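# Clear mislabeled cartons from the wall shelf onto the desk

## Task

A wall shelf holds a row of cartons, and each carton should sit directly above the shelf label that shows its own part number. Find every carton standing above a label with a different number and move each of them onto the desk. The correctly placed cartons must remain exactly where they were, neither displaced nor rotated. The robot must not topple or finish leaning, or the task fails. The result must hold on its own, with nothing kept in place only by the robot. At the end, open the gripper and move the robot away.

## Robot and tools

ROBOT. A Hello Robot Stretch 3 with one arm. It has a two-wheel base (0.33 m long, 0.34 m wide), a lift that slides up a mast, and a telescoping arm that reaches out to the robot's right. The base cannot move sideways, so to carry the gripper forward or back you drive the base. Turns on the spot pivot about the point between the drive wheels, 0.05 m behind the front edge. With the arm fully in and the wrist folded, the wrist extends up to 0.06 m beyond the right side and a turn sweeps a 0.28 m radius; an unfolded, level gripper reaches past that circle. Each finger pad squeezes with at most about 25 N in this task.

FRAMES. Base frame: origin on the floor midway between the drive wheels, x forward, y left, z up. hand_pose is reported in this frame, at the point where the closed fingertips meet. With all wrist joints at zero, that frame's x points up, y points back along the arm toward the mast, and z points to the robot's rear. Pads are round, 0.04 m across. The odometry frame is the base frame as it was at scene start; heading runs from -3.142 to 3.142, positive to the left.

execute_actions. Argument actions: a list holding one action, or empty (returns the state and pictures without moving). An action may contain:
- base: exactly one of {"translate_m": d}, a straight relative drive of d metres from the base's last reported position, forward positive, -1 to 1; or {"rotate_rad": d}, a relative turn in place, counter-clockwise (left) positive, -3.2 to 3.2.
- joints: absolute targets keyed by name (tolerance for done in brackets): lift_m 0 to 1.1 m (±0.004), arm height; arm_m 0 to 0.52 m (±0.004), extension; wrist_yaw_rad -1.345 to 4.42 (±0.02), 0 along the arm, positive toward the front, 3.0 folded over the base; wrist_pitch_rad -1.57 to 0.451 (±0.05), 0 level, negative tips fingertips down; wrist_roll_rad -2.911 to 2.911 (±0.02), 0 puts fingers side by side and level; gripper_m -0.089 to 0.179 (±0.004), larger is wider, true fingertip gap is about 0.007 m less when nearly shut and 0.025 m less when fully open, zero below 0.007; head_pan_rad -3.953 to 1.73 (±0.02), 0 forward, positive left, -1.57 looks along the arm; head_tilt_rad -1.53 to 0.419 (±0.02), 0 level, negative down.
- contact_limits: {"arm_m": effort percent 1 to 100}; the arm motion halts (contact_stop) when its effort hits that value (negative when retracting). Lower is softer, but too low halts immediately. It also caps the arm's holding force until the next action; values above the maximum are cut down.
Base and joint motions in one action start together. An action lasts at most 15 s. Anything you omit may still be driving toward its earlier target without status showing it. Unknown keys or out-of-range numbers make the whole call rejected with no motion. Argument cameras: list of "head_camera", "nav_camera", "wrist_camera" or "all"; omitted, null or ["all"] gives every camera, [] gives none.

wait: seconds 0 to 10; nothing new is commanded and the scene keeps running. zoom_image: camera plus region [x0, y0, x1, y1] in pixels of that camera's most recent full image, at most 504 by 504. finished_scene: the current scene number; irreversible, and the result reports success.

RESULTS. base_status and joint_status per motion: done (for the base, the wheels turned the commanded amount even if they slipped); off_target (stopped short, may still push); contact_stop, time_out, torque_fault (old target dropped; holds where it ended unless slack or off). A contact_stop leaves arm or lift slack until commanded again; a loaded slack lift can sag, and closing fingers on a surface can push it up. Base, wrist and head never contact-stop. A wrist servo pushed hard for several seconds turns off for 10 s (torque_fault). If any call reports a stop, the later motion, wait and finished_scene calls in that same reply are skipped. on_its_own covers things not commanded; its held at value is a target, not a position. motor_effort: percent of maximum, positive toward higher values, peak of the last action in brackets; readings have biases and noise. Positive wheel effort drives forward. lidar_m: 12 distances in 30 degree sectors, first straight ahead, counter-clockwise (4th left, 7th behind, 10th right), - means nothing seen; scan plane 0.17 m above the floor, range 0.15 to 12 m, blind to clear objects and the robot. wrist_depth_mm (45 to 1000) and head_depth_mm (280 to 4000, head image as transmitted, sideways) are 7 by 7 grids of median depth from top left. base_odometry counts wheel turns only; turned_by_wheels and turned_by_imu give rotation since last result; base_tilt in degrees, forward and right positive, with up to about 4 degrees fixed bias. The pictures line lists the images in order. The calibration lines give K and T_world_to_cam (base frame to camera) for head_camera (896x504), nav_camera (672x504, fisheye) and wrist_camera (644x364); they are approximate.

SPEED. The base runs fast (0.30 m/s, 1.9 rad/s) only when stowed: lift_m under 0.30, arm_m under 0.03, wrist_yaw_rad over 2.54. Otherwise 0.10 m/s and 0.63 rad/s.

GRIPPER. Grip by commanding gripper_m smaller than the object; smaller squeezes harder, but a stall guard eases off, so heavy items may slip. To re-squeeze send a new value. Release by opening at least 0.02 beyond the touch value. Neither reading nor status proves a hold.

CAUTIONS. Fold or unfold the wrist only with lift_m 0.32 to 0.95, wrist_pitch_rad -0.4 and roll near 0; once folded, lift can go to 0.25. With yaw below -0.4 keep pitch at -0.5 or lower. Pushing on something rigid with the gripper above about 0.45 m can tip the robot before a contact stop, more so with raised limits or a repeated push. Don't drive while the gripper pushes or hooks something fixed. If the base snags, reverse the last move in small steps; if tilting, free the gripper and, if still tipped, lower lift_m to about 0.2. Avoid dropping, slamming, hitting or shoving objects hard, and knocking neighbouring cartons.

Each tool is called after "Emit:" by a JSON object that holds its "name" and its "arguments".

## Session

Emit:
{"name": "execute_actions", "arguments": {"actions": []}}

Scene clock: 0.00 s.
base_odometry: x=+0.000 y=+0.000 heading=+0.000 (m, m, rad; odometry frame)
turned_by_wheels: +0.000 (rad since the last result)
turned_by_imu: +0.000 (rad since the last result)
base_tilt: forward=+1.9 right=+0.7 (deg)
lidar_m: 2.09 1.71 2.16 1.42 1.79 1.71 2.56 2.54 2.35 1.96 1.96 2.09
head_depth_mm: 1985 2599 2604 2621 2606 2108 2459 / 2010 2512 2510 2510 2508 1921 2428 / 2023 2433 2428 2412 2434 1891 2385 / 2031 2337 2333 2335 2332 1743 2332 / 2038 2270 2236 2249 2277 1725 2249 / 2067 2187 2188 2199 2188 1703 2176 / 2067 2126 2114 2121 2106 1687 2098
base_status: not commanded
joint_positions: lift_m=+0.424 arm_m=-0.002 wrist_yaw_rad=+2.959 wrist_pitch_rad=-0.339 wrist_roll_rad=-0.016 gripper_m=+0.037 head_pan_rad=+0.020 head_tilt_rad=+0.010
joint_status: not commanded
motor_effort: left_wheel=+1 right_wheel=+0 lift_m=+30 arm_m=+0 wrist_yaw_rad=+0 wrist_pitch_rad=+8 wrist_roll_rad=+0 gripper_m=+1 head_pan_rad=-1 head_tilt_rad=+2 (%)
hand_pose: x=+0.0211 y=+0.0871 z=+0.4552 quat_wxyz=(+0.182, +0.699, +0.057, +0.689) (m; base frame)
wrist_depth_mm: - - - - - - - / - - - - - - - / - - - - - - - / - - - - - - - / 868 - 945 927 941 965 987 / 696 709 - 745 755 759 792 / 602 618 613 630 628 651 657
pictures: head_camera (sideways: a quarter turn clockwise sets it upright), nav_camera (sideways: a quarter turn counterclockwise sets it upright), wrist_camera
camera_calibration (this result's frames):
head_camera: T_world_to_cam=[[0.0405915, -0.0275649, -0.998796, 1.31449], [-0.0135973, 0.999512, -0.0281373, 0.0430276], [0.999083, 0.0147231, 0.0401969, -0.0968683], [0, 0, 0, 1]] pos_world=[0.0440075, -0.00534661, 1.31801]
nav_camera: T_world_to_cam=[[-0.0482535, 0.0332761, 0.998281, -1.25846], [-0.0156282, -0.999348, 0.0325563, 0.00964089], [0.998713, -0.0140304, 0.0487421, -0.107685], [0, 0, 0, 1]] pos_world=[0.046972, 0.0500003, 1.26123]
wrist_camera: T_world_to_cam=[[0.977986, -0.202983, 0.0483778, -0.0281347], [-0.0583146, -0.488465, -0.870633, 0.468102], [0.200355, 0.848646, -0.489549, 0.309714], [0, 0, 0, 1]] pos_world=[-0.00724026, -0.0398978, 0.560526]
Images, in order (width x height): head_camera 896x504, nav_camera 672x504, wrist_camera 644x364.

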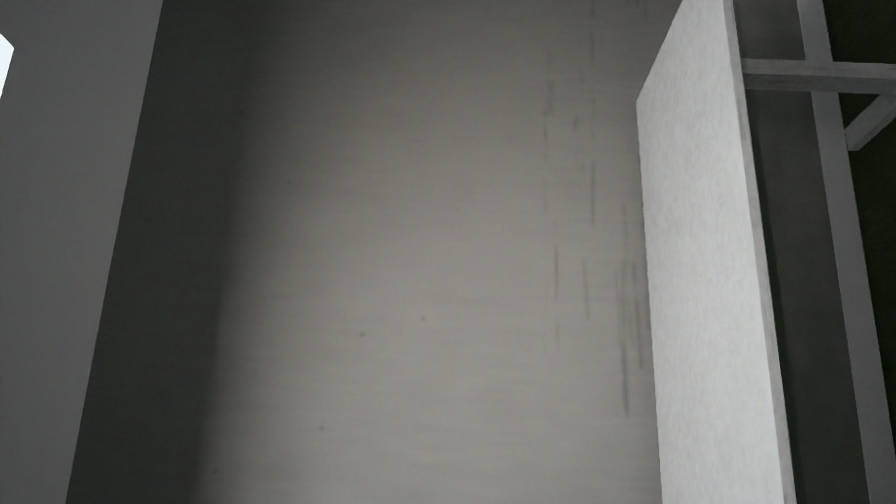

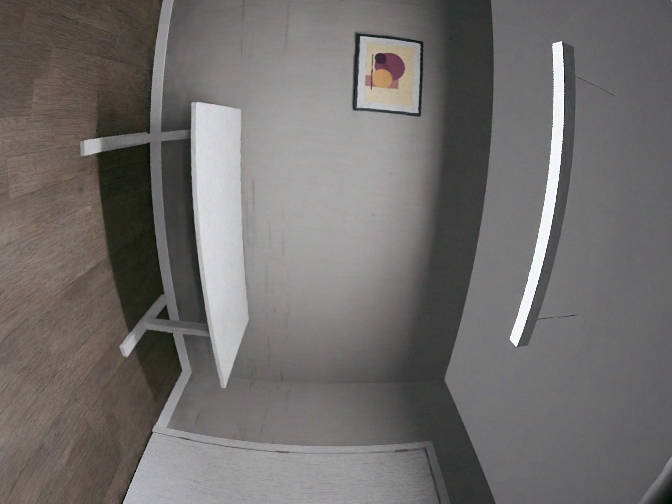

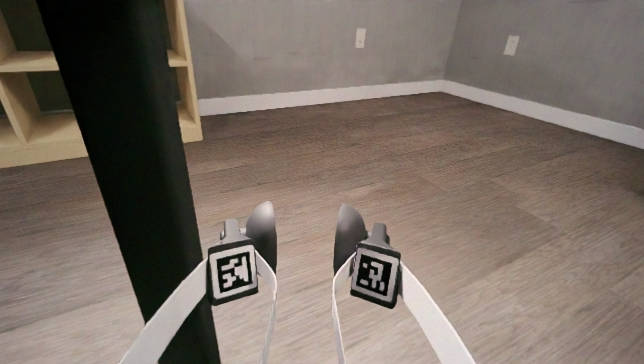

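Desk ahead; shelf probably behind.

Emit:
{"name": "execute_actions", "arguments": {"actions": [{"joints":{"head_pan_rad":-3.1,"head_tilt_rad":-0.3}}], "cameras": ["nav_camera","head_camera"]}}

Scene clock: 4.53 s.
base_odometry: x=+0.000 y=+0.000 heading=+0.000 (m, m, rad; odometry frame)
turned_by_wheels: +0.000 (rad since the last result)
turned_by_imu: -0.001 (rad since the last result)
base_tilt: forward=+2.0 right=+0.9 (deg)
lidar_m: 2.09 1.70 2.15 1.42 1.79 1.71 2.55 2.54 2.36 1.97 1.96 2.10
head_depth_mm: 2641 2771 2920 3077 2942 2102 1656 / 2553 2688 2886 3037 2970 2110 1647 / 2474 2613 2760 2900 2931 2091 1639 / 2405 2511 2663 2798 2879 2080 1628 / 2332 2437 2569 2726 2812 2070 1621 / 2269 2391 2497 2589 2724 2071 1613 / 2210 2308 2429 2403 2694 2055 1610
base_status: not commanded
joint_positions: lift_m=+0.424 arm_m=-0.002 wrist_yaw_rad=+2.959 wrist_pitch_rad=-0.339 wrist_roll_rad=-0.016 gripper_m=+0.037 head_pan_rad=-3.093 head_tilt_rad=-0.296
joint_status: all done
motor_effort: left_wheel=+1(0) right_wheel=+1(0) lift_m=+30(30) arm_m=+0(1) wrist_yaw_rad=+0(0) wrist_pitch_rad=+8(8) wrist_roll_rad=+1(1) gripper_m=+1(1) head_pan_rad=-5(47) head_tilt_rad=-2(22) (%)
hand_pose: x=+0.0211 y=+0.0871 z=+0.4552 quat_wxyz=(+0.182, +0.699, +0.057, +0.689) (m; base frame)
wrist_depth_mm: - - - - - - - / - - - - - - - / - - - - - - - / - - - - - - - / 867 - 940 907 950 951 992 / 699 723 - 731 767 769 791 / 607 612 622 626 635 650 651
pictures: head_camera (sideways: a quarter turn clockwise sets it upright), nav_camera (sideways: a quarter turn counterclockwise sets it upright)
camera_calibration (this result's frames):
head_camera: T_world_to_cam=[[0.26101, 0.041142, -0.964459, 1.26805], [0.0515997, -0.998258, -0.0286195, 0.0432463], [-0.963956, -0.0422958, -0.262678, 0.309371], [0, 0, 0, 1]] pos_world=[-0.0349842, 0.00408598, 1.30548]
nav_camera: T_world_to_cam=[[-0.253379, -0.0466359, 0.966242, -1.2151], [-0.0250673, 0.998818, 0.0416348, -0.00210587], [-0.967042, -0.0136717, -0.254249, 0.298725], [0, 0, 0, 1]] pos_world=[-0.0190534, -0.0504798, 1.25012]
Images, in order (width x height): head_camera 896x504, nav_camera 672x504.

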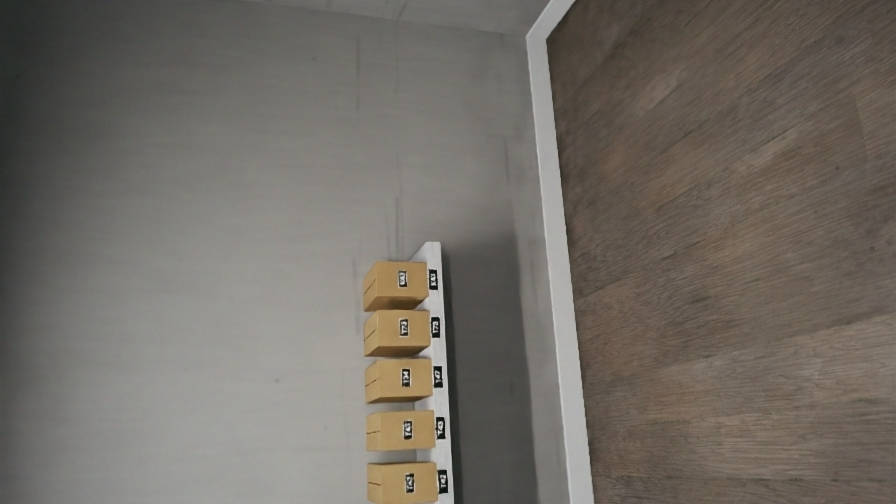

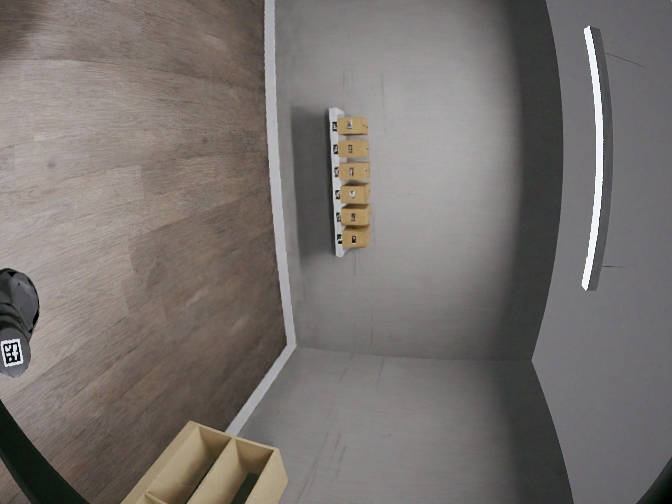

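Emit:
{"name": "execute_actions", "arguments": {"actions": [{"base":{"rotate_rad":-2.85},"joints":{"lift_m":0.27,"head_pan_rad":0,"head_tilt_rad":-0.35,"wrist_yaw_rad":3.0,"wrist_pitch_rad":-0.4}}], "cameras": []}}

Emit:
{"name": "execute_actions", "arguments": {"actions": [{"base":{"translate_m":1.0}}], "cameras": ["head_camera"]}}

Scene clock: 13.33 s.
base_odometry: x=+0.000 y=+0.000 heading=-2.850 (m, m, rad; odometry frame)
turned_by_wheels: -2.850 (rad since the last result)
turned_by_imu: -2.883 (rad since the last result)
base_tilt: forward=+2.1 right=+0.8 (deg)
lidar_m: 2.54 2.62 2.05 1.96 2.01 2.08 1.71 2.27 1.87 1.42 1.46 2.47
head_depth_mm: 2315 2445 2589 2756 2656 1971 1562 / 2295 2443 2540 2760 2609 1967 1563 / 2283 2424 2501 2722 2648 1965 1556 / 2292 2399 2506 2734 2621 1957 1555 / 2257 2397 2470 2728 2599 1946 1555 / 2259 2392 2523 2681 2616 1928 1539 / 2233 2381 2529 2681 2564 1916 1536
base_status: done
joint_positions: lift_m=+0.271 arm_m=-0.002 wrist_yaw_rad=+2.997 wrist_pitch_rad=-0.414 wrist_roll_rad=-0.016 gripper_m=+0.037 head_pan_rad=-0.007 head_tilt_rad=-0.346
joint_status: all done
motor_effort: left_wheel=+4(17) right_wheel=-3(9) lift_m=+16(26) arm_m=-1(1) wrist_yaw_rad=+1(3) wrist_pitch_rad=+7(7) wrist_roll_rad=+0(1) gripper_m=-1(1) head_pan_rad=+3(46) head_tilt_rad=-2(9) (%)
hand_pose: x=+0.0111 y=+0.0799 z=+0.2843 quat_wxyz=(+0.194, +0.695, +0.097, +0.685) (m; base frame)
wrist_depth_mm: - - - - - - - / - - - - - - - / 908 - - - - - - / 699 697 735 743 765 794 827 / 561 573 - 599 613 623 645 / 474 500 - 513 509 510 523 / - - - 424 436 440 447
pictures: none
No camera images: the call's "cameras" was empty. Leave "cameras" out to get every camera's image.

Scene clock: 18.37 s.
base_odometry: x=-0.958 y=-0.288 heading=-2.850 (m, m, rad; odometry frame)
turned_by_wheels: +0.000 (rad since the last result)
turned_by_imu: +0.003 (rad since the last result)
base_tilt: forward=+1.9 right=+0.8 (deg)
lidar_m: 1.55 1.60 2.07 1.98 2.05 2.72 2.70 2.56 1.50 1.77 1.82 1.62
head_depth_mm: 1371 1456 1550 1466 1769 1865 1567 / 1364 1440 1536 1502 1754 1846 1561 / 1359 1440 1534 1497 1752 1861 1554 / 1355 1437 1529 1478 1750 1826 1555 / 1352 1436 1524 1454 1732 1822 1548 / 1343 1429 1517 1493 1721 1818 1542 / 1334 1421 1513 1577 1722 1807 1529
base_status: done
joint_positions: lift_m=+0.271 arm_m=-0.002 wrist_yaw_rad=+2.998 wrist_pitch_rad=-0.414 wrist_roll_rad=-0.016 gripper_m=+0.037 head_pan_rad=-0.007 head_tilt_rad=-0.346
joint_status: not commanded
motor_effort: left_wheel=+3(16) right_wheel=-2(7) lift_m=+16(16) arm_m=+0(1) wrist_yaw_rad=+1(2) wrist_pitch_rad=+7(7) wrist_roll_rad=+0(0) gripper_m=+1(0) head_pan_rad=+3(4) head_tilt_rad=-1(1) (%)
hand_pose: x=+0.0110 y=+0.0799 z=+0.2843 quat_wxyz=(+0.194, +0.695, +0.097, +0.685) (m; base frame)
wrist_depth_mm: - - - - - - - / - - - - - - - / 907 - 981 - - - - / 701 697 744 744 767 785 819 / 565 562 - 596 608 623 635 / 473 495 - 506 510 517 528 / - - - 421 430 436 443
pictures: head_camera (sideways: a quarter turn clockwise sets it upright)
camera_calibration (this result's frames):
head_camera: T_world_to_cam=[[-0.311194, -0.0261872, -0.949985, 1.25263], [0.00270656, 0.999592, -0.0284412, 0.0433106], [0.950342, -0.0114219, -0.310996, 0.36058], [0, 0, 0, 1]] pos_world=[0.0470201, -0.00637147, 1.30335]
Images, in order (width x height): head_camera 896x504.

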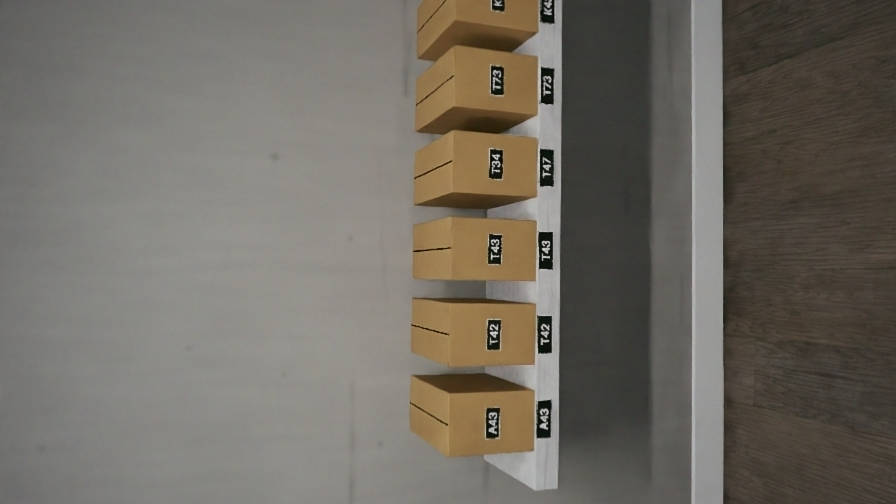

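Emit:
{"name": "zoom_image", "arguments": {"camera": "head_camera", "region": [440,0,600,250]}}

Emit:
{"name": "zoom_image", "arguments": {"camera": "head_camera", "region": [440,210,600,460]}}

Region (440, 0, 600, 250) of head_camera's 896x504 image, scaled by 2.016, with more detail than that image has; it fills the left 323 columns of this view, and the rest is white.

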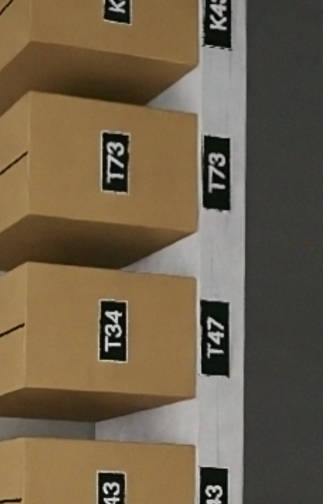

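Region (440, 210, 600, 460) of head_camera's 896x504 image, scaled by 2.016, with more detail than that image has; it fills the left 323 columns of this view, and the rest is white.

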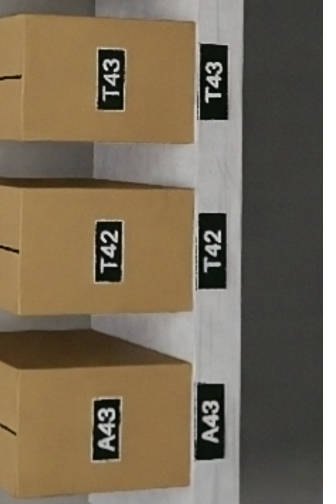

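Emit:
{"name": "execute_actions", "arguments": {"actions": [{"base":{"translate_m":0.8}}], "cameras": []}}

Emit:
{"name": "execute_actions", "arguments": {"actions": [{"base":{"rotate_rad":1.56},"joints":{"head_pan_rad":-1.57,"head_tilt_rad":-0.6}}], "cameras": []}}

Emit:
{"name": "execute_actions", "arguments": {"actions": [{"base":{"translate_m":-0.16},"joints":{"lift_m":0.9}}], "cameras": []}}

Emit:
{"name": "execute_actions", "arguments": {"actions": [{"joints":{"wrist_yaw_rad":0.0,"head_pan_rad":-2.0}}], "cameras": ["head_camera"]}}

Emit:
{"name": "execute_actions", "arguments": {"actions": [{"joints":{"wrist_pitch_rad":-1.57,"wrist_roll_rad":0,"lift_m":1.09,"gripper_m":0.15,"head_pan_rad":-1.57}}]}}

Scene clock: 31.77 s.
base_odometry: x=-1.724 y=-0.518 heading=-2.850 (m, m, rad; odometry frame)
turned_by_wheels: +0.000 (rad since the last result)
turned_by_imu: +0.002 (rad since the last result)
base_tilt: forward=+2.0 right=+0.8 (deg)
lidar_m: 0.75 0.78 1.05 2.00 2.07 2.79 3.48 2.41 1.57 1.75 1.09 0.79
head_depth_mm: 640 678 721 770 820 685 617 / 640 677 720 765 812 707 629 / 636 675 716 763 816 706 615 / 634 671 713 761 804 678 608 / 632 670 711 757 810 849 688 / 630 667 708 754 798 669 600 / 628 665 706 752 799 732 607
base_status: done
joint_positions: lift_m=+0.271 arm_m=-0.002 wrist_yaw_rad=+2.998 wrist_pitch_rad=-0.414 wrist_roll_rad=-0.016 gripper_m=+0.037 head_pan_rad=-0.007 head_tilt_rad=-0.347
joint_status: not commanded
motor_effort: left_wheel=+2(15) right_wheel=-1(6) lift_m=+15(15) arm_m=-1(1) wrist_yaw_rad=+1(1) wrist_pitch_rad=+7(7) wrist_roll_rad=+1(0) gripper_m=+0(0) head_pan_rad=+3(3) head_tilt_rad=-1(1) (%)
hand_pose: x=+0.0109 y=+0.0799 z=+0.2842 quat_wxyz=(+0.194, +0.695, +0.097, +0.685) (m; base frame)
wrist_depth_mm: - - - - - - 747 / - - - - - - 755 / 914 - 982 - - 973 760 / 695 704 737 740 783 797 734 / 564 572 - 593 616 615 643 / 471 495 - 509 505 511 528 / - - - 424 427 437 447
pictures: none
No camera images: the call's "cameras" was empty. Leave "cameras" out to get every camera's image.

Scene clock: 34.07 s.
base_odometry: x=-1.724 y=-0.518 heading=-1.290 (m, m, rad; odometry frame)
turned_by_wheels: +1.560 (rad since the last result)
turned_by_imu: +1.574 (rad since the last result)
base_tilt: forward=+2.1 right=+0.8 (deg)
lidar_m: 2.00 2.06 2.75 3.94 2.41 1.57 1.75 1.11 0.79 0.75 0.78 1.04
head_depth_mm: 640 706 783 834 675 742 1298 / 639 703 783 828 687 758 1287 / 639 703 779 833 668 752 1278 / 637 699 776 827 676 734 1278 / 635 696 772 831 699 751 1266 / 631 696 771 799 660 729 1261 / 630 693 768 818 695 745 1257
base_status: done
joint_positions: lift_m=+0.271 arm_m=-0.002 wrist_yaw_rad=+2.998 wrist_pitch_rad=-0.414 wrist_roll_rad=-0.016 gripper_m=+0.037 head_pan_rad=-1.563 head_tilt_rad=-0.593
joint_status: all done
motor_effort: left_wheel=-3(12) right_wheel=+3(15) lift_m=+15(16) arm_m=+0(1) wrist_yaw_rad=+1(1) wrist_pitch_rad=+7(7) wrist_roll_rad=+0(0) gripper_m=+1(0) head_pan_rad=-5(47) head_tilt_rad=-3(19) (%)
hand_pose: x=+0.0109 y=+0.0799 z=+0.2842 quat_wxyz=(+0.194, +0.695, +0.097, +0.685) (m; base frame)
wrist_depth_mm: - - - - - - - / - - - - - - - / 904 - - - - - - / 690 695 735 751 765 781 798 / 566 569 - 596 615 626 634 / 473 496 - 513 515 519 523 / - - - 427 429 439 444
pictures: none
No camera images: the call's "cameras" was empty. Leave "cameras" out to get every camera's image.

Scene clock: 40.63 s.
base_odometry: x=-1.768 y=-0.364 heading=-1.290 (m, m, rad; odometry frame)
turned_by_wheels: +0.000 (rad since the last result)
turned_by_imu: -0.002 (rad since the last result)
base_tilt: forward=+2.0 right=+0.8 (deg)
lidar_m: 2.15 2.22 2.97 3.47 1.83 1.43 1.59 1.12 0.80 0.76 0.78 1.04
head_depth_mm: 646 713 790 842 684 729 - / 644 710 787 840 707 750 - / 644 705 785 838 677 747 - / 641 706 782 834 677 743 - / 639 703 780 833 684 747 - / 639 700 776 796 667 732 - / 636 698 773 823 711 751 1261
base_status: done
joint_positions: lift_m=+0.899 arm_m=-0.002 wrist_yaw_rad=+2.998 wrist_pitch_rad=-0.414 wrist_roll_rad=-0.016 gripper_m=+0.037 head_pan_rad=-1.563 head_tilt_rad=-0.593
joint_status: all done
motor_effort: left_wheel=-2(15) right_wheel=+3(8) lift_m=+43(45) arm_m=-1(1) wrist_yaw_rad=+1(1) wrist_pitch_rad=+7(7) wrist_roll_rad=+0(1) gripper_m=-1(0) head_pan_rad=-5(4) head_tilt_rad=-3(3) (%)
hand_pose: x=+0.0109 y=+0.0799 z=+0.9129 quat_wxyz=(+0.194, +0.695, +0.097, +0.685) (m; base frame)
wrist_depth_mm: - - - - - - - / - - - - - - - / - - - - - - - / - - - - - - - / - - - - - - - / - - - - - - - / - - - - - - -
pictures: none
No camera images: the call's "cameras" was empty. Leave "cameras" out to get every camera's image.

Scene clock: 43.13 s.
base_odometry: x=-1.768 y=-0.364 heading=-1.290 (m, m, rad; odometry frame)
turned_by_wheels: +0.000 (rad since the last result)
turned_by_imu: +0.000 (rad since the last result)
base_tilt: forward=+2.1 right=+0.8 (deg)
lidar_m: 2.16 2.23 2.96 3.48 1.83 1.43 1.59 1.12 0.80 0.76 0.78 1.04
head_depth_mm: 837 938 1055 1223 1455 1583 - / 795 885 994 1091 897 - - / 758 840 936 809 807 - - / 723 798 886 848 751 - - / 691 759 840 802 702 - - / 662 726 799 840 692 738 - / 637 692 760 795 644 - -
base_status: not commanded
joint_positions: lift_m=+0.899 arm_m=-0.002 wrist_yaw_rad=+0.003 wrist_pitch_rad=-0.414 wrist_roll_rad=-0.016 gripper_m=+0.037 head_pan_rad=-1.993 head_tilt_rad=-0.593
joint_status: all done
motor_effort: left_wheel=-2(3) right_wheel=+3(3) lift_m=+43(43) arm_m=+0(1) wrist_yaw_rad=-2(5) wrist_pitch_rad=+7(7) wrist_roll_rad=+1(0) gripper_m=+1(0) head_pan_rad=-5(33) head_tilt_rad=-4(3) (%)
hand_pose: x=-0.0208 y=-0.3676 z=+0.9129 quat_wxyz=(+0.698, +0.148, -0.686, -0.143) (m; base frame)
wrist_depth_mm: 458 458 463 472 482 484 487 / 494 508 510 510 524 529 534 / 411 447 441 462 504 497 572 / 325 340 355 340 373 359 372 / 339 362 347 353 374 375 377 / 388 397 414 413 415 430 427 / 853 904 903 935 949 953 990
pictures: head_camera (sideways: a quarter turn clockwise sets it upright)
camera_calibration (this result's frames):
head_camera: T_world_to_cam=[[0.192538, 0.498033, -0.845513, 1.11326], [0.916413, -0.399352, -0.0265466, 0.0352615], [-0.350878, -0.769728, -0.533294, 0.657789], [0, 0, 0, 1]] pos_world=[-0.0158554, -0.0340389, 1.29301]
Images, in order (width x height): head_camera 896x504.

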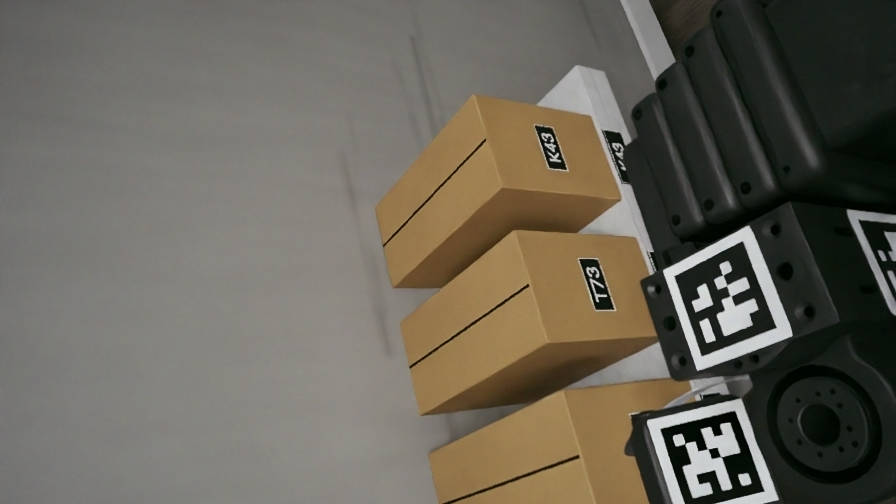

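Scene clock: 45.70 s.
base_odometry: x=-1.768 y=-0.364 heading=-1.290 (m, m, rad; odometry frame)
turned_by_wheels: +0.000 (rad since the last result)
turned_by_imu: +0.000 (rad since the last result)
base_tilt: forward=+2.0 right=+0.8 (deg)
lidar_m: 2.16 2.22 2.96 3.47 1.83 1.43 1.59 1.12 0.80 0.76 0.78 1.05
head_depth_mm: - - - - - - - / - - - - - - - / - - - - - - - / - - 782 - - - - / 640 704 779 835 767 755 1281 / 637 700 775 797 666 731 1273 / 633 696 773 824 692 747 1252
base_status: not commanded
joint_positions: lift_m=+1.089 arm_m=-0.002 wrist_yaw_rad=+0.003 wrist_pitch_rad=-1.564 wrist_roll_rad=-0.007 gripper_m=+0.135 head_pan_rad=-1.577 head_tilt_rad=-0.593
joint_status: gripper_m off_target (ended at +0.135, target +0.150); the others done
motor_effort: left_wheel=-2(2) right_wheel=+3(3) lift_m=+43(45) arm_m=-1(0) wrist_yaw_rad=-2(2) wrist_pitch_rad=-4(6) wrist_roll_rad=+5(5) gripper_m=+99(100) head_pan_rad=+3(37) head_tilt_rad=-3(3) (%)
hand_pose: x=-0.0217 y=-0.1202 z=+0.9717 quat_wxyz=(+0.504, +0.501, -0.499, -0.496) (m; base frame)
wrist_depth_mm: - - - - - - - / - - - - - - - / - - - - - - - / - - - - - - - / - - - - - - - / - - - - - - - / - - - - - - -
pictures: head_camera (sideways: a quarter turn clockwise sets it upright), nav_camera (sideways: a quarter turn counterclockwise sets it upright), wrist_camera
camera_calibration (this result's frames):
head_camera: T_world_to_cam=[[-0.0249565, 0.533371, -0.845513, 1.11459], [0.999637, 0.00469073, -0.0265466, 0.0347539], [-0.0101931, -0.845869, -0.533294, 0.655711], [0, 0, 0, 1]] pos_world=[-0.000241348, -0.0400059, 1.29301]
nav_camera: T_world_to_cam=[[0.0308577, -0.526897, 0.849369, -1.06432], [-0.998764, 0.016868, 0.0467491, -0.00280744], [-0.0389592, -0.849761, -0.525726, 0.646346], [0, 0, 0, 1]] pos_world=[0.0552197, -0.0115026, 1.24394]
wrist_camera: T_world_to_cam=[[-0.998807, -0.0310165, 0.0377107, -0.065166], [-0.0242891, 0.985603, 0.167321, -0.0166782], [-0.0423575, 0.166206, -0.985181, 1.14137], [0, 0, 0, 1]] pos_world=[-0.0171476, -0.175286, 1.12971]
Images, in order (width x height): head_camera 896x504, nav_camera 672x504, wrist_camera 644x364.

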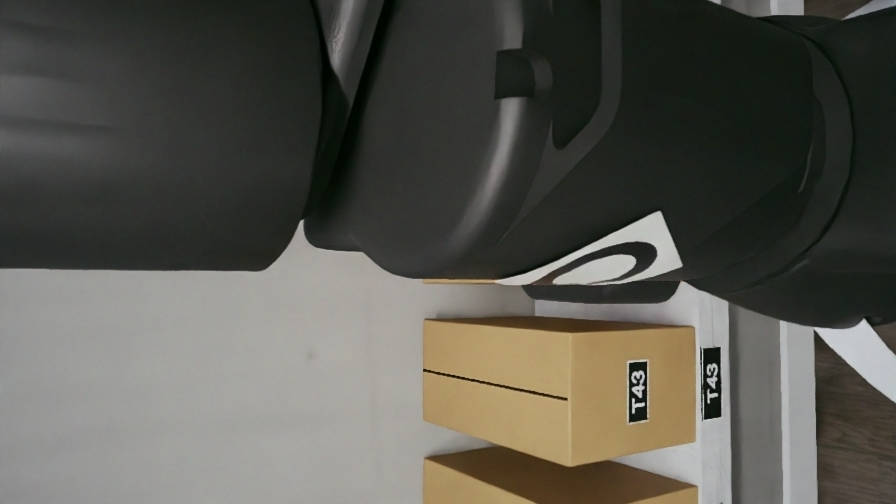

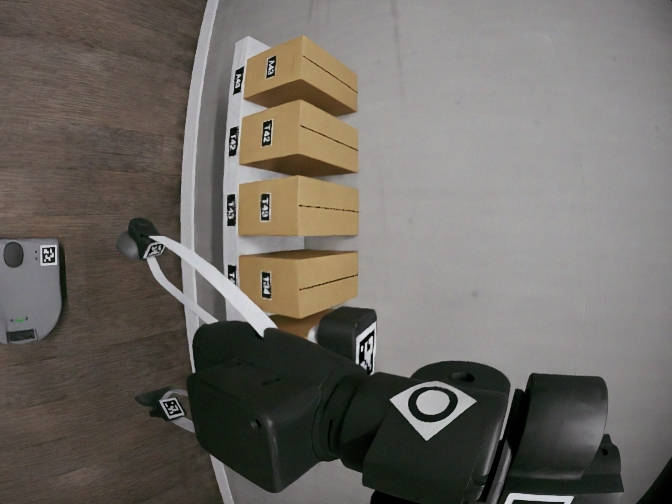

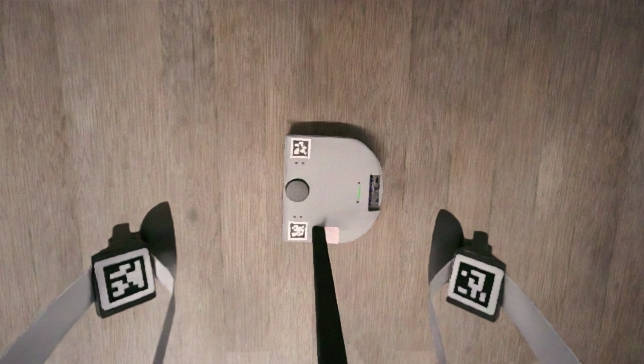

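Emit:
{"name": "execute_actions", "arguments": {"actions": [{"joints":{"arm_m":0.52,"wrist_pitch_rad":-1.45},"contact_limits":{"arm_m":14}}]}}

Scene clock: 53.73 s.
base_odometry: x=-1.768 y=-0.364 heading=-1.290 (m, m, rad; odometry frame)
turned_by_wheels: +0.000 (rad since the last result)
turned_by_imu: -0.001 (rad since the last result)
base_tilt: forward=+2.1 right=+0.8 (deg)
lidar_m: 2.16 2.22 2.96 3.48 1.83 1.43 1.59 1.13 0.80 0.76 0.78 1.05
head_depth_mm: 665 715 795 845 682 765 1294 / 656 709 789 816 700 755 1299 / - 709 787 841 679 759 1292 / 635 - 782 805 674 742 1283 / 639 704 775 833 767 758 1273 / 636 698 776 797 664 734 1270 / 633 695 772 823 691 746 1254
base_status: not commanded
joint_positions: lift_m=+1.089 arm_m=+0.517 wrist_yaw_rad=+0.001 wrist_pitch_rad=-1.451 wrist_roll_rad=-0.004 gripper_m=+0.150 head_pan_rad=-1.577 head_tilt_rad=-0.593
joint_status: all done
joint sent to its limit — the command would take arm_m past its upper limit, so that joint was sent only as far as its limit.
on_its_own: gripper_m moved +0.015 to your old target +0.150
motor_effort: left_wheel=-3(2) right_wheel=+3(3) lift_m=+43(43) arm_m=+4(5) wrist_yaw_rad=-1(2) wrist_pitch_rad=+0(4) wrist_roll_rad=+3(4) gripper_m=+0(1) head_pan_rad=+4(3) head_tilt_rad=-3(3) (%)
contact_limits: arm_m 14 (drawing in: default 22, maximum 36; extending or still: default 30, maximum 49)
hand_pose: x=-0.0216 y=-0.6689 z=+0.9708 quat_wxyz=(+0.530, +0.471, -0.527, -0.468) (m; base frame)
wrist_depth_mm: 124 124 124 124 124 124 124 / 197 196 196 195 198 196 197 / 297 278 302 288 304 293 304 / 293 280 288 288 305 296 309 / 301 282 290 290 304 299 310 / 287 285 291 291 306 - 311 / 320 288 295 295 305 301 313
pictures: head_camera (sideways: a quarter turn clockwise sets it upright), nav_camera (sideways: a quarter turn counterclockwise sets it upright), wrist_camera
camera_calibration (this result's frames):
head_camera: T_world_to_cam=[[-0.025051, 0.533368, -0.845512, 1.11459], [0.999636, 0.00486787, -0.0265466, 0.0347538], [-0.0100433, -0.845869, -0.533296, 0.655712], [0, 0, 0, 1]] pos_world=[-0.000234261, -0.040007, 1.29301]
nav_camera: T_world_to_cam=[[0.030951, -0.526894, 0.849367, -1.06432], [-0.998767, 0.016691, 0.0467492, -0.00280745], [-0.0388086, -0.849767, -0.525728, 0.646347], [0, 0, 0, 1]] pos_world=[0.0552217, -0.0114938, 1.24394]
wrist_camera: T_world_to_cam=[[-0.99892, -0.0229361, 0.0404036, -0.0792919], [-0.0206936, 0.998268, 0.0550714, 0.641757], [-0.0415968, 0.0541758, -0.997665, 1.16888], [0, 0, 0, 1]] pos_world=[-0.0173042, -0.705789, 1.13401]
Images, in order (width x height): head_camera 896x504, nav_camera 672x504, wrist_camera 644x364.

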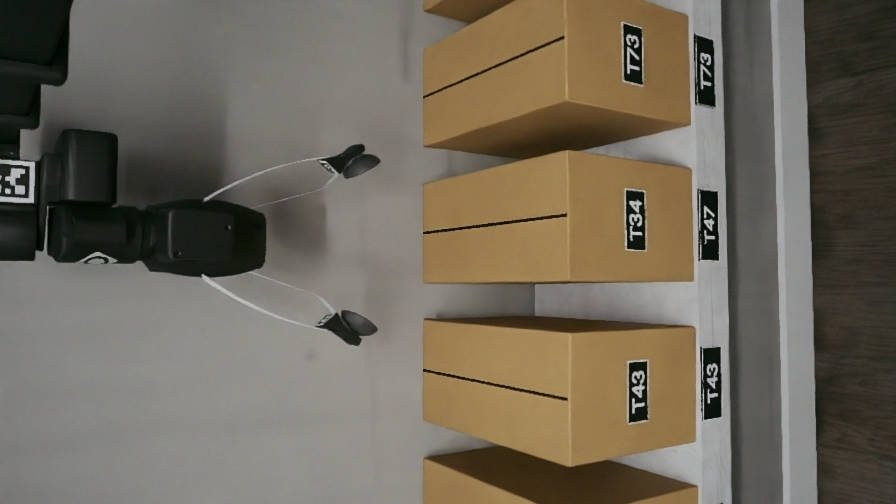

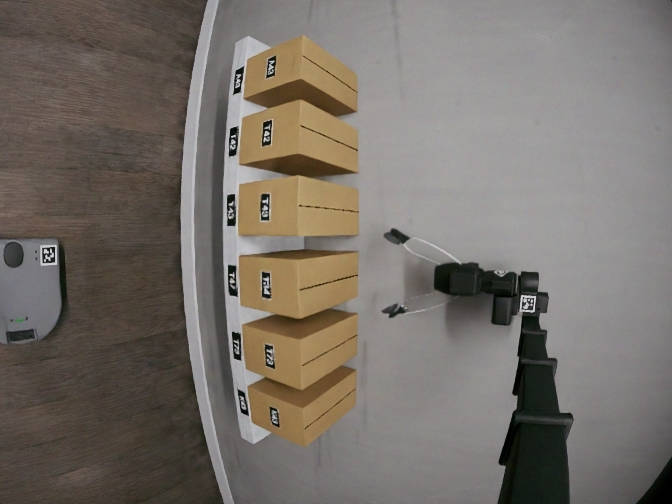

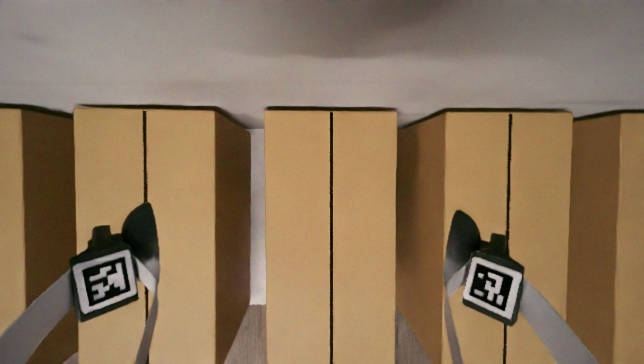

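Emit:
{"name": "execute_actions", "arguments": {"actions": [{"base":{"translate_m":-0.02},"joints":{"arm_m":0.48,"lift_m":0.99}}], "cameras": ["head_camera","wrist_camera"]}}

Scene clock: 59.40 s.
base_odometry: x=-1.774 y=-0.345 heading=-1.290 (m, m, rad; odometry frame)
turned_by_wheels: +0.000 (rad since the last result)
turned_by_imu: -0.001 (rad since the last result)
base_tilt: forward=+2.0 right=+0.9 (deg)
lidar_m: 2.18 2.25 2.97 3.93 1.82 1.41 1.57 1.12 0.80 0.76 0.78 1.04
head_depth_mm: 650 694 - 832 685 779 1303 / 647 - 796 815 684 754 1292 / 635 - 787 839 695 771 1291 / 642 706 - 806 674 743 1291 / 639 704 779 834 820 758 1281 / 636 699 777 798 667 732 1269 / 633 697 771 824 669 747 1258
base_status: done
joint_positions: lift_m=+0.991 arm_m=+0.480 wrist_yaw_rad=+0.001 wrist_pitch_rad=-1.451 wrist_roll_rad=-0.004 gripper_m=+0.150 head_pan_rad=-1.577 head_tilt_rad=-0.593
joint_status: all done
motor_effort: left_wheel=-2(8) right_wheel=+3(5) lift_m=+15(40) arm_m=-4(3) wrist_yaw_rad=-1(1) wrist_pitch_rad=+0(0) wrist_roll_rad=+3(3) gripper_m=+1(1) head_pan_rad=+4(4) head_tilt_rad=-3(3) (%)
hand_pose: x=-0.0216 y=-0.6319 z=+0.8721 quat_wxyz=(+0.530, +0.471, -0.527, -0.468) (m; base frame)
wrist_depth_mm: 176 183 183 182 185 189 191 / 178 188 183 184 235 190 192 / 179 191 185 186 235 192 194 / 180 189 185 188 235 194 196 / 182 226 187 189 235 196 197 / 182 228 189 190 236 - 199 / 184 192 190 192 237 199 200
pictures: head_camera (sideways: a quarter turn clockwise sets it upright), wrist_camera
camera_calibration (this result's frames):
head_camera: T_world_to_cam=[[-0.0250593, 0.533368, -0.845512, 1.11459], [0.999636, 0.0048836, -0.0265466, 0.0347538], [-0.0100299, -0.845869, -0.533296, 0.655712], [0, 0, 0, 1]] pos_world=[-0.000233631, -0.0400071, 1.29301]
wrist_camera: T_world_to_cam=[[-0.99892, -0.0229363, 0.0404036, -0.074455], [-0.0206939, 0.998268, 0.0550713, 0.610261], [-0.0415968, 0.0541757, -0.997665, 1.06839], [0, 0, 0, 1]] pos_world=[-0.0173042, -0.668793, 1.0353]
Images, in order (width x height): head_camera 896x504, wrist_camera 644x364.

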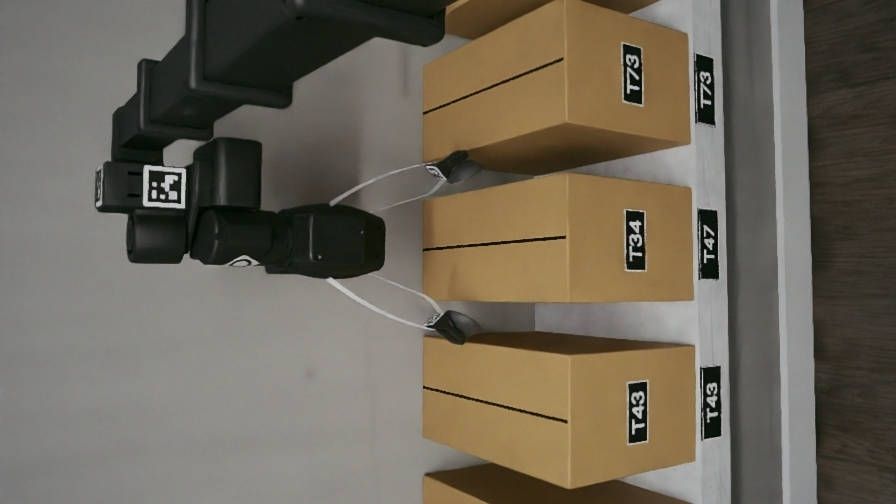

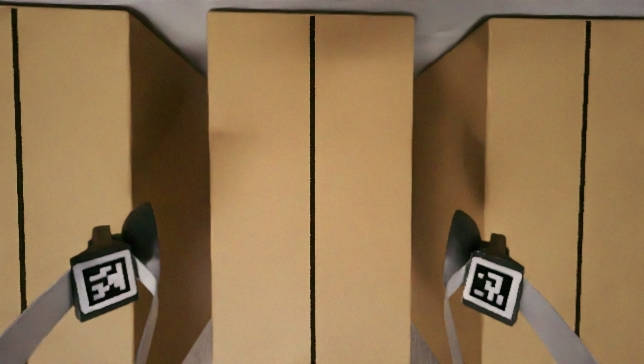

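Emit:
{"name": "execute_actions", "arguments": {"actions": [{"base":{"translate_m":-0.003},"joints":{"lift_m":0.932}}], "cameras": ["wrist_camera"]}}

Emit:
{"name": "execute_actions", "arguments": {"actions": [{"joints":{"gripper_m":0.06}}], "cameras": []}}

Emit:
{"name": "wait", "arguments": {"seconds": 2}}

Emit:
{"name": "execute_actions", "arguments": {"actions": [{"joints":{"lift_m":0.98}}], "cameras": ["head_camera","wrist_camera"]}}

Scene clock: 65.33 s.
base_odometry: x=-1.775 y=-0.342 heading=-1.290 (m, m, rad; odometry frame)
turned_by_wheels: +0.000 (rad since the last result)
turned_by_imu: -0.001 (rad since the last result)
base_tilt: forward=+1.9 right=+0.9 (deg)
lidar_m: 2.18 2.24 2.98 3.95 1.81 1.41 1.57 1.12 0.80 0.76 0.78 1.05
head_depth_mm: 651 715 771 - 687 780 1302 / 647 700 - 784 682 755 1295 / 645 688 812 842 769 770 1295 / 641 696 - 773 674 743 1288 / 640 703 778 834 828 760 1271 / 636 700 774 796 668 731 1269 / 633 696 771 824 667 745 1258
base_status: done
joint_positions: lift_m=+0.933 arm_m=+0.480 wrist_yaw_rad=+0.001 wrist_pitch_rad=-1.451 wrist_roll_rad=-0.004 gripper_m=+0.150 head_pan_rad=-1.577 head_tilt_rad=-0.593
joint_status: all done
motor_effort: left_wheel=-3(8) right_wheel=+3(4) lift_m=+15(16) arm_m=-4(3) wrist_yaw_rad=-1(1) wrist_pitch_rad=+0(0) wrist_roll_rad=+3(3) gripper_m=+1(2) head_pan_rad=+4(4) head_tilt_rad=-4(3) (%)
hand_pose: x=-0.0216 y=-0.6319 z=+0.8141 quat_wxyz=(+0.530, +0.471, -0.527, -0.468) (m; base frame)
wrist_depth_mm: 137 169 125 126 128 167 131 / 137 168 125 127 129 168 133 / 137 170 126 128 129 167 133 / 138 170 127 129 131 169 134 / 134 127 128 130 132 158 136 / - 128 129 131 133 - 137 / 143 171 130 132 133 175 138
pictures: wrist_camera
camera_calibration (this result's frames):
wrist_camera: T_world_to_cam=[[-0.99892, -0.022936, 0.0404036, -0.0721117], [-0.0206936, 0.998268, 0.0550713, 0.613453], [-0.0415968, 0.0541757, -0.997665, 1.01054], [0, 0, 0, 1]] pos_world=[-0.0173042, -0.668791, 0.977306]
Images, in order (width x height): wrist_camera 644x364.

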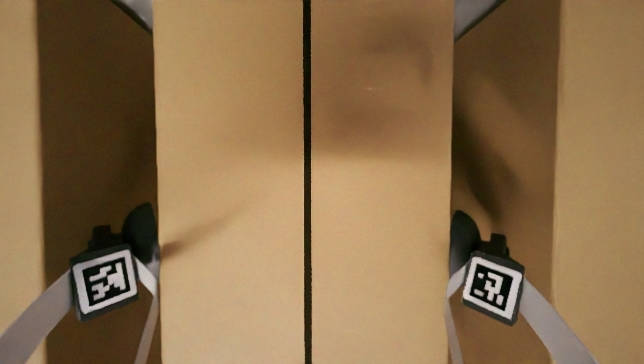

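Scene clock: 66.73 s.
base_odometry: x=-1.775 y=-0.342 heading=-1.290 (m, m, rad; odometry frame)
turned_by_wheels: +0.000 (rad since the last result)
turned_by_imu: +0.000 (rad since the last result)
base_tilt: forward=+2.0 right=+0.8 (deg)
lidar_m: 2.18 2.24 2.98 3.95 1.81 1.41 1.57 1.12 0.80 0.76 0.78 1.05
head_depth_mm: 649 714 771 - 689 781 1301 / 646 700 - 784 684 756 1291 / 645 689 814 840 736 769 1288 / 641 697 - 776 674 743 1283 / 639 702 780 838 825 761 1280 / 636 700 776 796 667 732 1265 / 634 696 772 822 666 748 1262
base_status: not commanded
joint_positions: lift_m=+0.933 arm_m=+0.480 wrist_yaw_rad=+0.001 wrist_pitch_rad=-1.451 wrist_roll_rad=-0.004 gripper_m=+0.108 head_pan_rad=-1.577 head_tilt_rad=-0.593
joint_status: gripper_m off_target (ended at +0.108, target +0.060)
motor_effort: left_wheel=-2(3) right_wheel=+3(3) lift_m=+15(15) arm_m=-3(3) wrist_yaw_rad=-1(0) wrist_pitch_rad=+0(0) wrist_roll_rad=+3(3) gripper_m=-99(100) head_pan_rad=+4(4) head_tilt_rad=-4(3) (%)
hand_pose: x=-0.0216 y=-0.6319 z=+0.8141 quat_wxyz=(+0.530, +0.471, -0.527, -0.468) (m; base frame)
wrist_depth_mm: 137 158 124 126 127 168 131 / 137 168 125 127 128 168 132 / 137 169 126 128 130 168 133 / 137 169 127 129 131 168 134 / 138 127 128 130 132 157 135 / 134 128 129 131 132 149 136 / 143 171 130 132 134 181 138
pictures: none
No camera images: the call's "cameras" was empty. Leave "cameras" out to get every camera's image.

Scene clock: 68.73 s.
base_odometry: x=-1.775 y=-0.342 heading=-1.290 (m, m, rad; odometry frame)
turned_by_wheels: +0.000 (rad since the last result)
turned_by_imu: +0.000 (rad since the last result)
base_tilt: forward=+2.1 right=+0.9 (deg)
lidar_m: 2.18 2.25 2.98 3.94 1.82 1.41 1.57 1.13 0.80 0.76 0.78 1.04
head_depth_mm: 649 715 770 - 689 780 1296 / 646 702 - 784 685 755 1296 / 642 689 812 843 733 771 1293 / 642 695 - 773 674 742 1286 / 637 702 781 839 824 759 1273 / 637 702 778 798 667 732 1266 / 633 695 771 824 667 747 1251
base_status: not commanded
joint_positions: lift_m=+0.933 arm_m=+0.480 wrist_yaw_rad=+0.001 wrist_pitch_rad=-1.451 wrist_roll_rad=-0.004 gripper_m=+0.081 head_pan_rad=-1.577 head_tilt_rad=-0.593
joint_status: gripper_m off_target (ended at +0.108, target +0.060)
on_its_own: gripper_m moved -0.027 toward your old target +0.060
motor_effort: left_wheel=-2(3) right_wheel=+3(3) lift_m=+16(15) arm_m=-3(3) wrist_yaw_rad=-1(0) wrist_pitch_rad=+0(0) wrist_roll_rad=+3(3) gripper_m=-99(100) head_pan_rad=+3(4) head_tilt_rad=-3(3) (%)
hand_pose: x=-0.0216 y=-0.6319 z=+0.8141 quat_wxyz=(+0.530, +0.471, -0.527, -0.468) (m; base frame)
wrist_depth_mm: 137 168 124 126 128 167 132 / 137 169 125 127 129 168 132 / 137 169 126 128 129 168 134 / 137 169 127 129 131 168 134 / 137 127 128 129 132 158 136 / 134 128 129 130 132 149 136 / 142 172 130 132 134 181 138
wait: 2.00 s; at rest by 0.27 s
pictures: head_camera (sideways: a quarter turn clockwise sets it upright), nav_camera (sideways: a quarter turn counterclockwise sets it upright), wrist_camera
camera_calibration (this result's frames):
head_camera: T_world_to_cam=[[-0.0250593, 0.533368, -0.845512, 1.11459], [0.999636, 0.0048836, -0.0265466, 0.0347538], [-0.0100299, -0.845869, -0.533296, 0.655712], [0, 0, 0, 1]] pos_world=[-0.000233631, -0.0400071, 1.29301]
nav_camera: T_world_to_cam=[[0.0309593, -0.526893, 0.849367, -1.06432], [-0.998767, 0.0166753, 0.0467492, -0.00280745], [-0.0387953, -0.849768, -0.525728, 0.646347], [0, 0, 0, 1]] pos_world=[0.0552219, -0.0114931, 1.24394]
wrist_camera: T_world_to_cam=[[-0.99892, -0.0229378, 0.0404038, -0.0721122], [-0.0206953, 0.998268, 0.0550712, 0.613454], [-0.041597, 0.0541755, -0.997665, 1.01052], [0, 0, 0, 1]] pos_world=[-0.0173041, -0.668791, 0.97729]
Images, in order (width x height): head_camera 896x504, nav_camera 672x504, wrist_camera 644x364.

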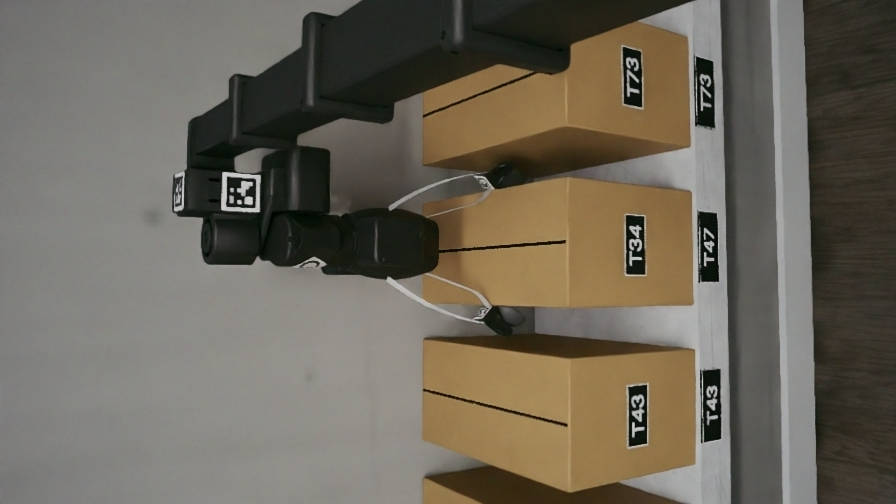

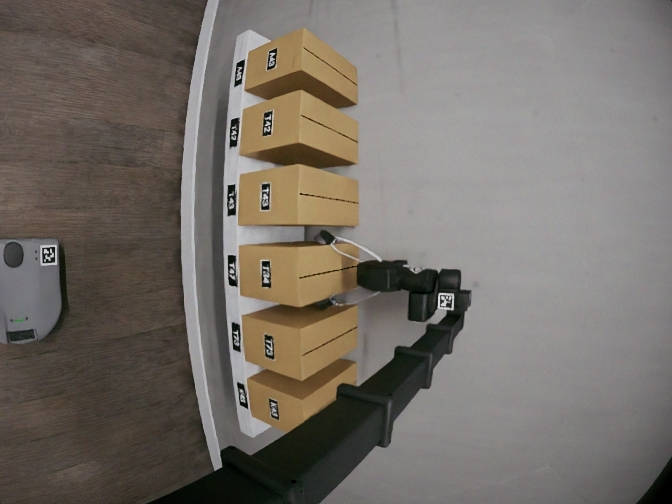

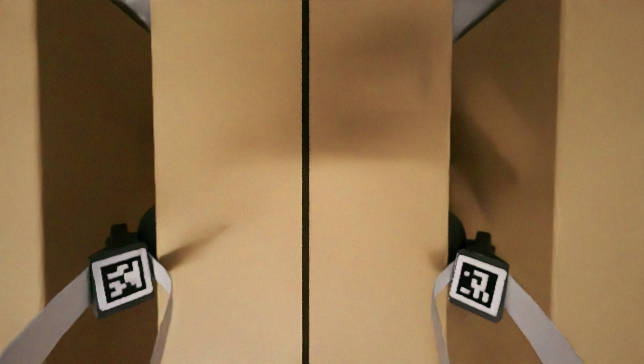

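Scene clock: 70.00 s.
base_odometry: x=-1.775 y=-0.342 heading=-1.290 (m, m, rad; odometry frame)
turned_by_wheels: +0.000 (rad since the last result)
turned_by_imu: +0.000 (rad since the last result)
base_tilt: forward=+2.0 right=+0.9 (deg)
lidar_m: 2.18 2.25 2.99 3.95 1.82 1.40 1.56 1.12 0.80 0.76 0.78 1.04
head_depth_mm: 649 694 - 827 684 779 1300 / 646 - 807 816 686 753 1288 / 643 - 788 813 693 771 1289 / 643 695 - 718 649 762 1287 / 639 702 778 833 837 760 1276 / 636 700 777 797 667 732 1271 / 633 695 772 821 667 746 1260
base_status: not commanded
joint_positions: lift_m=+0.979 arm_m=+0.480 wrist_yaw_rad=+0.001 wrist_pitch_rad=-1.451 wrist_roll_rad=-0.004 gripper_m=+0.074 head_pan_rad=-1.577 head_tilt_rad=-0.593
joint_status: all done
on_its_own: gripper_m moved -0.007 toward your old target +0.060
motor_effort: left_wheel=-2(3) right_wheel=+3(3) lift_m=+44(46) arm_m=-4(3) wrist_yaw_rad=-1(1) wrist_pitch_rad=+0(0) wrist_roll_rad=+3(3) gripper_m=-100(100) head_pan_rad=+4(4) head_tilt_rad=-3(3) (%)
hand_pose: x=-0.0216 y=-0.6319 z=+0.8607 quat_wxyz=(+0.530, +0.471, -0.527, -0.468) (m; base frame)
wrist_depth_mm: 165 167 123 125 127 179 180 / 167 169 125 126 128 179 181 / 169 170 126 127 129 181 182 / 169 171 127 129 130 182 183 / 171 127 128 129 132 183 186 / 172 127 129 131 133 183 186 / 174 179 130 132 134 187 189
pictures: head_camera (sideways: a quarter turn clockwise sets it upright), wrist_camera
camera_calibration (this result's frames):
head_camera: T_world_to_cam=[[-0.0250594, 0.533368, -0.845512, 1.11459], [0.999636, 0.00488372, -0.0265466, 0.0347538], [-0.0100298, -0.845869, -0.533296, 0.655712], [0, 0, 0, 1]] pos_world=[-0.000233626, -0.0400071, 1.29301]
wrist_camera: T_world_to_cam=[[-0.99892, -0.0229364, 0.0404036, -0.0739975], [-0.020694, 0.998268, 0.055071, 0.610881], [-0.0415968, 0.0541754, -0.997665, 1.0571], [0, 0, 0, 1]] pos_world=[-0.0173042, -0.668789, 1.02397]
Images, in order (width x height): head_camera 896x504, wrist_camera 644x364.

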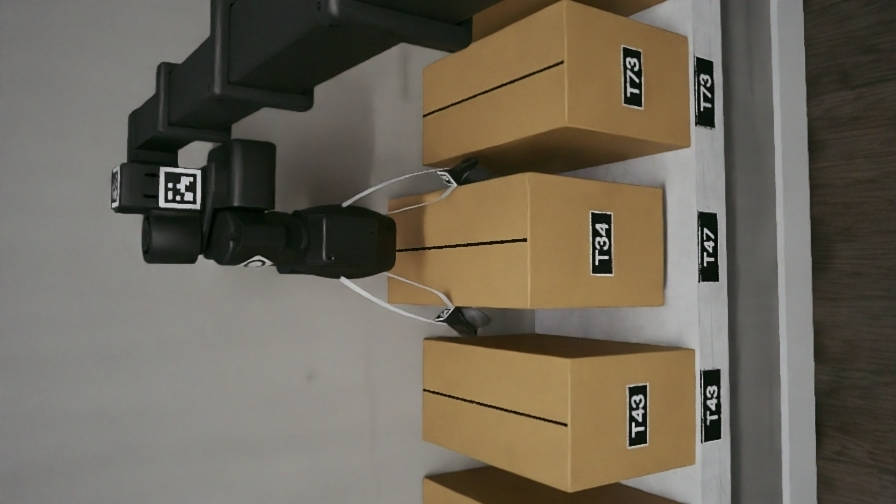

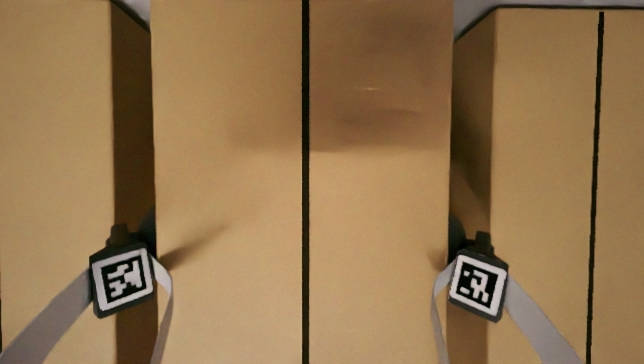

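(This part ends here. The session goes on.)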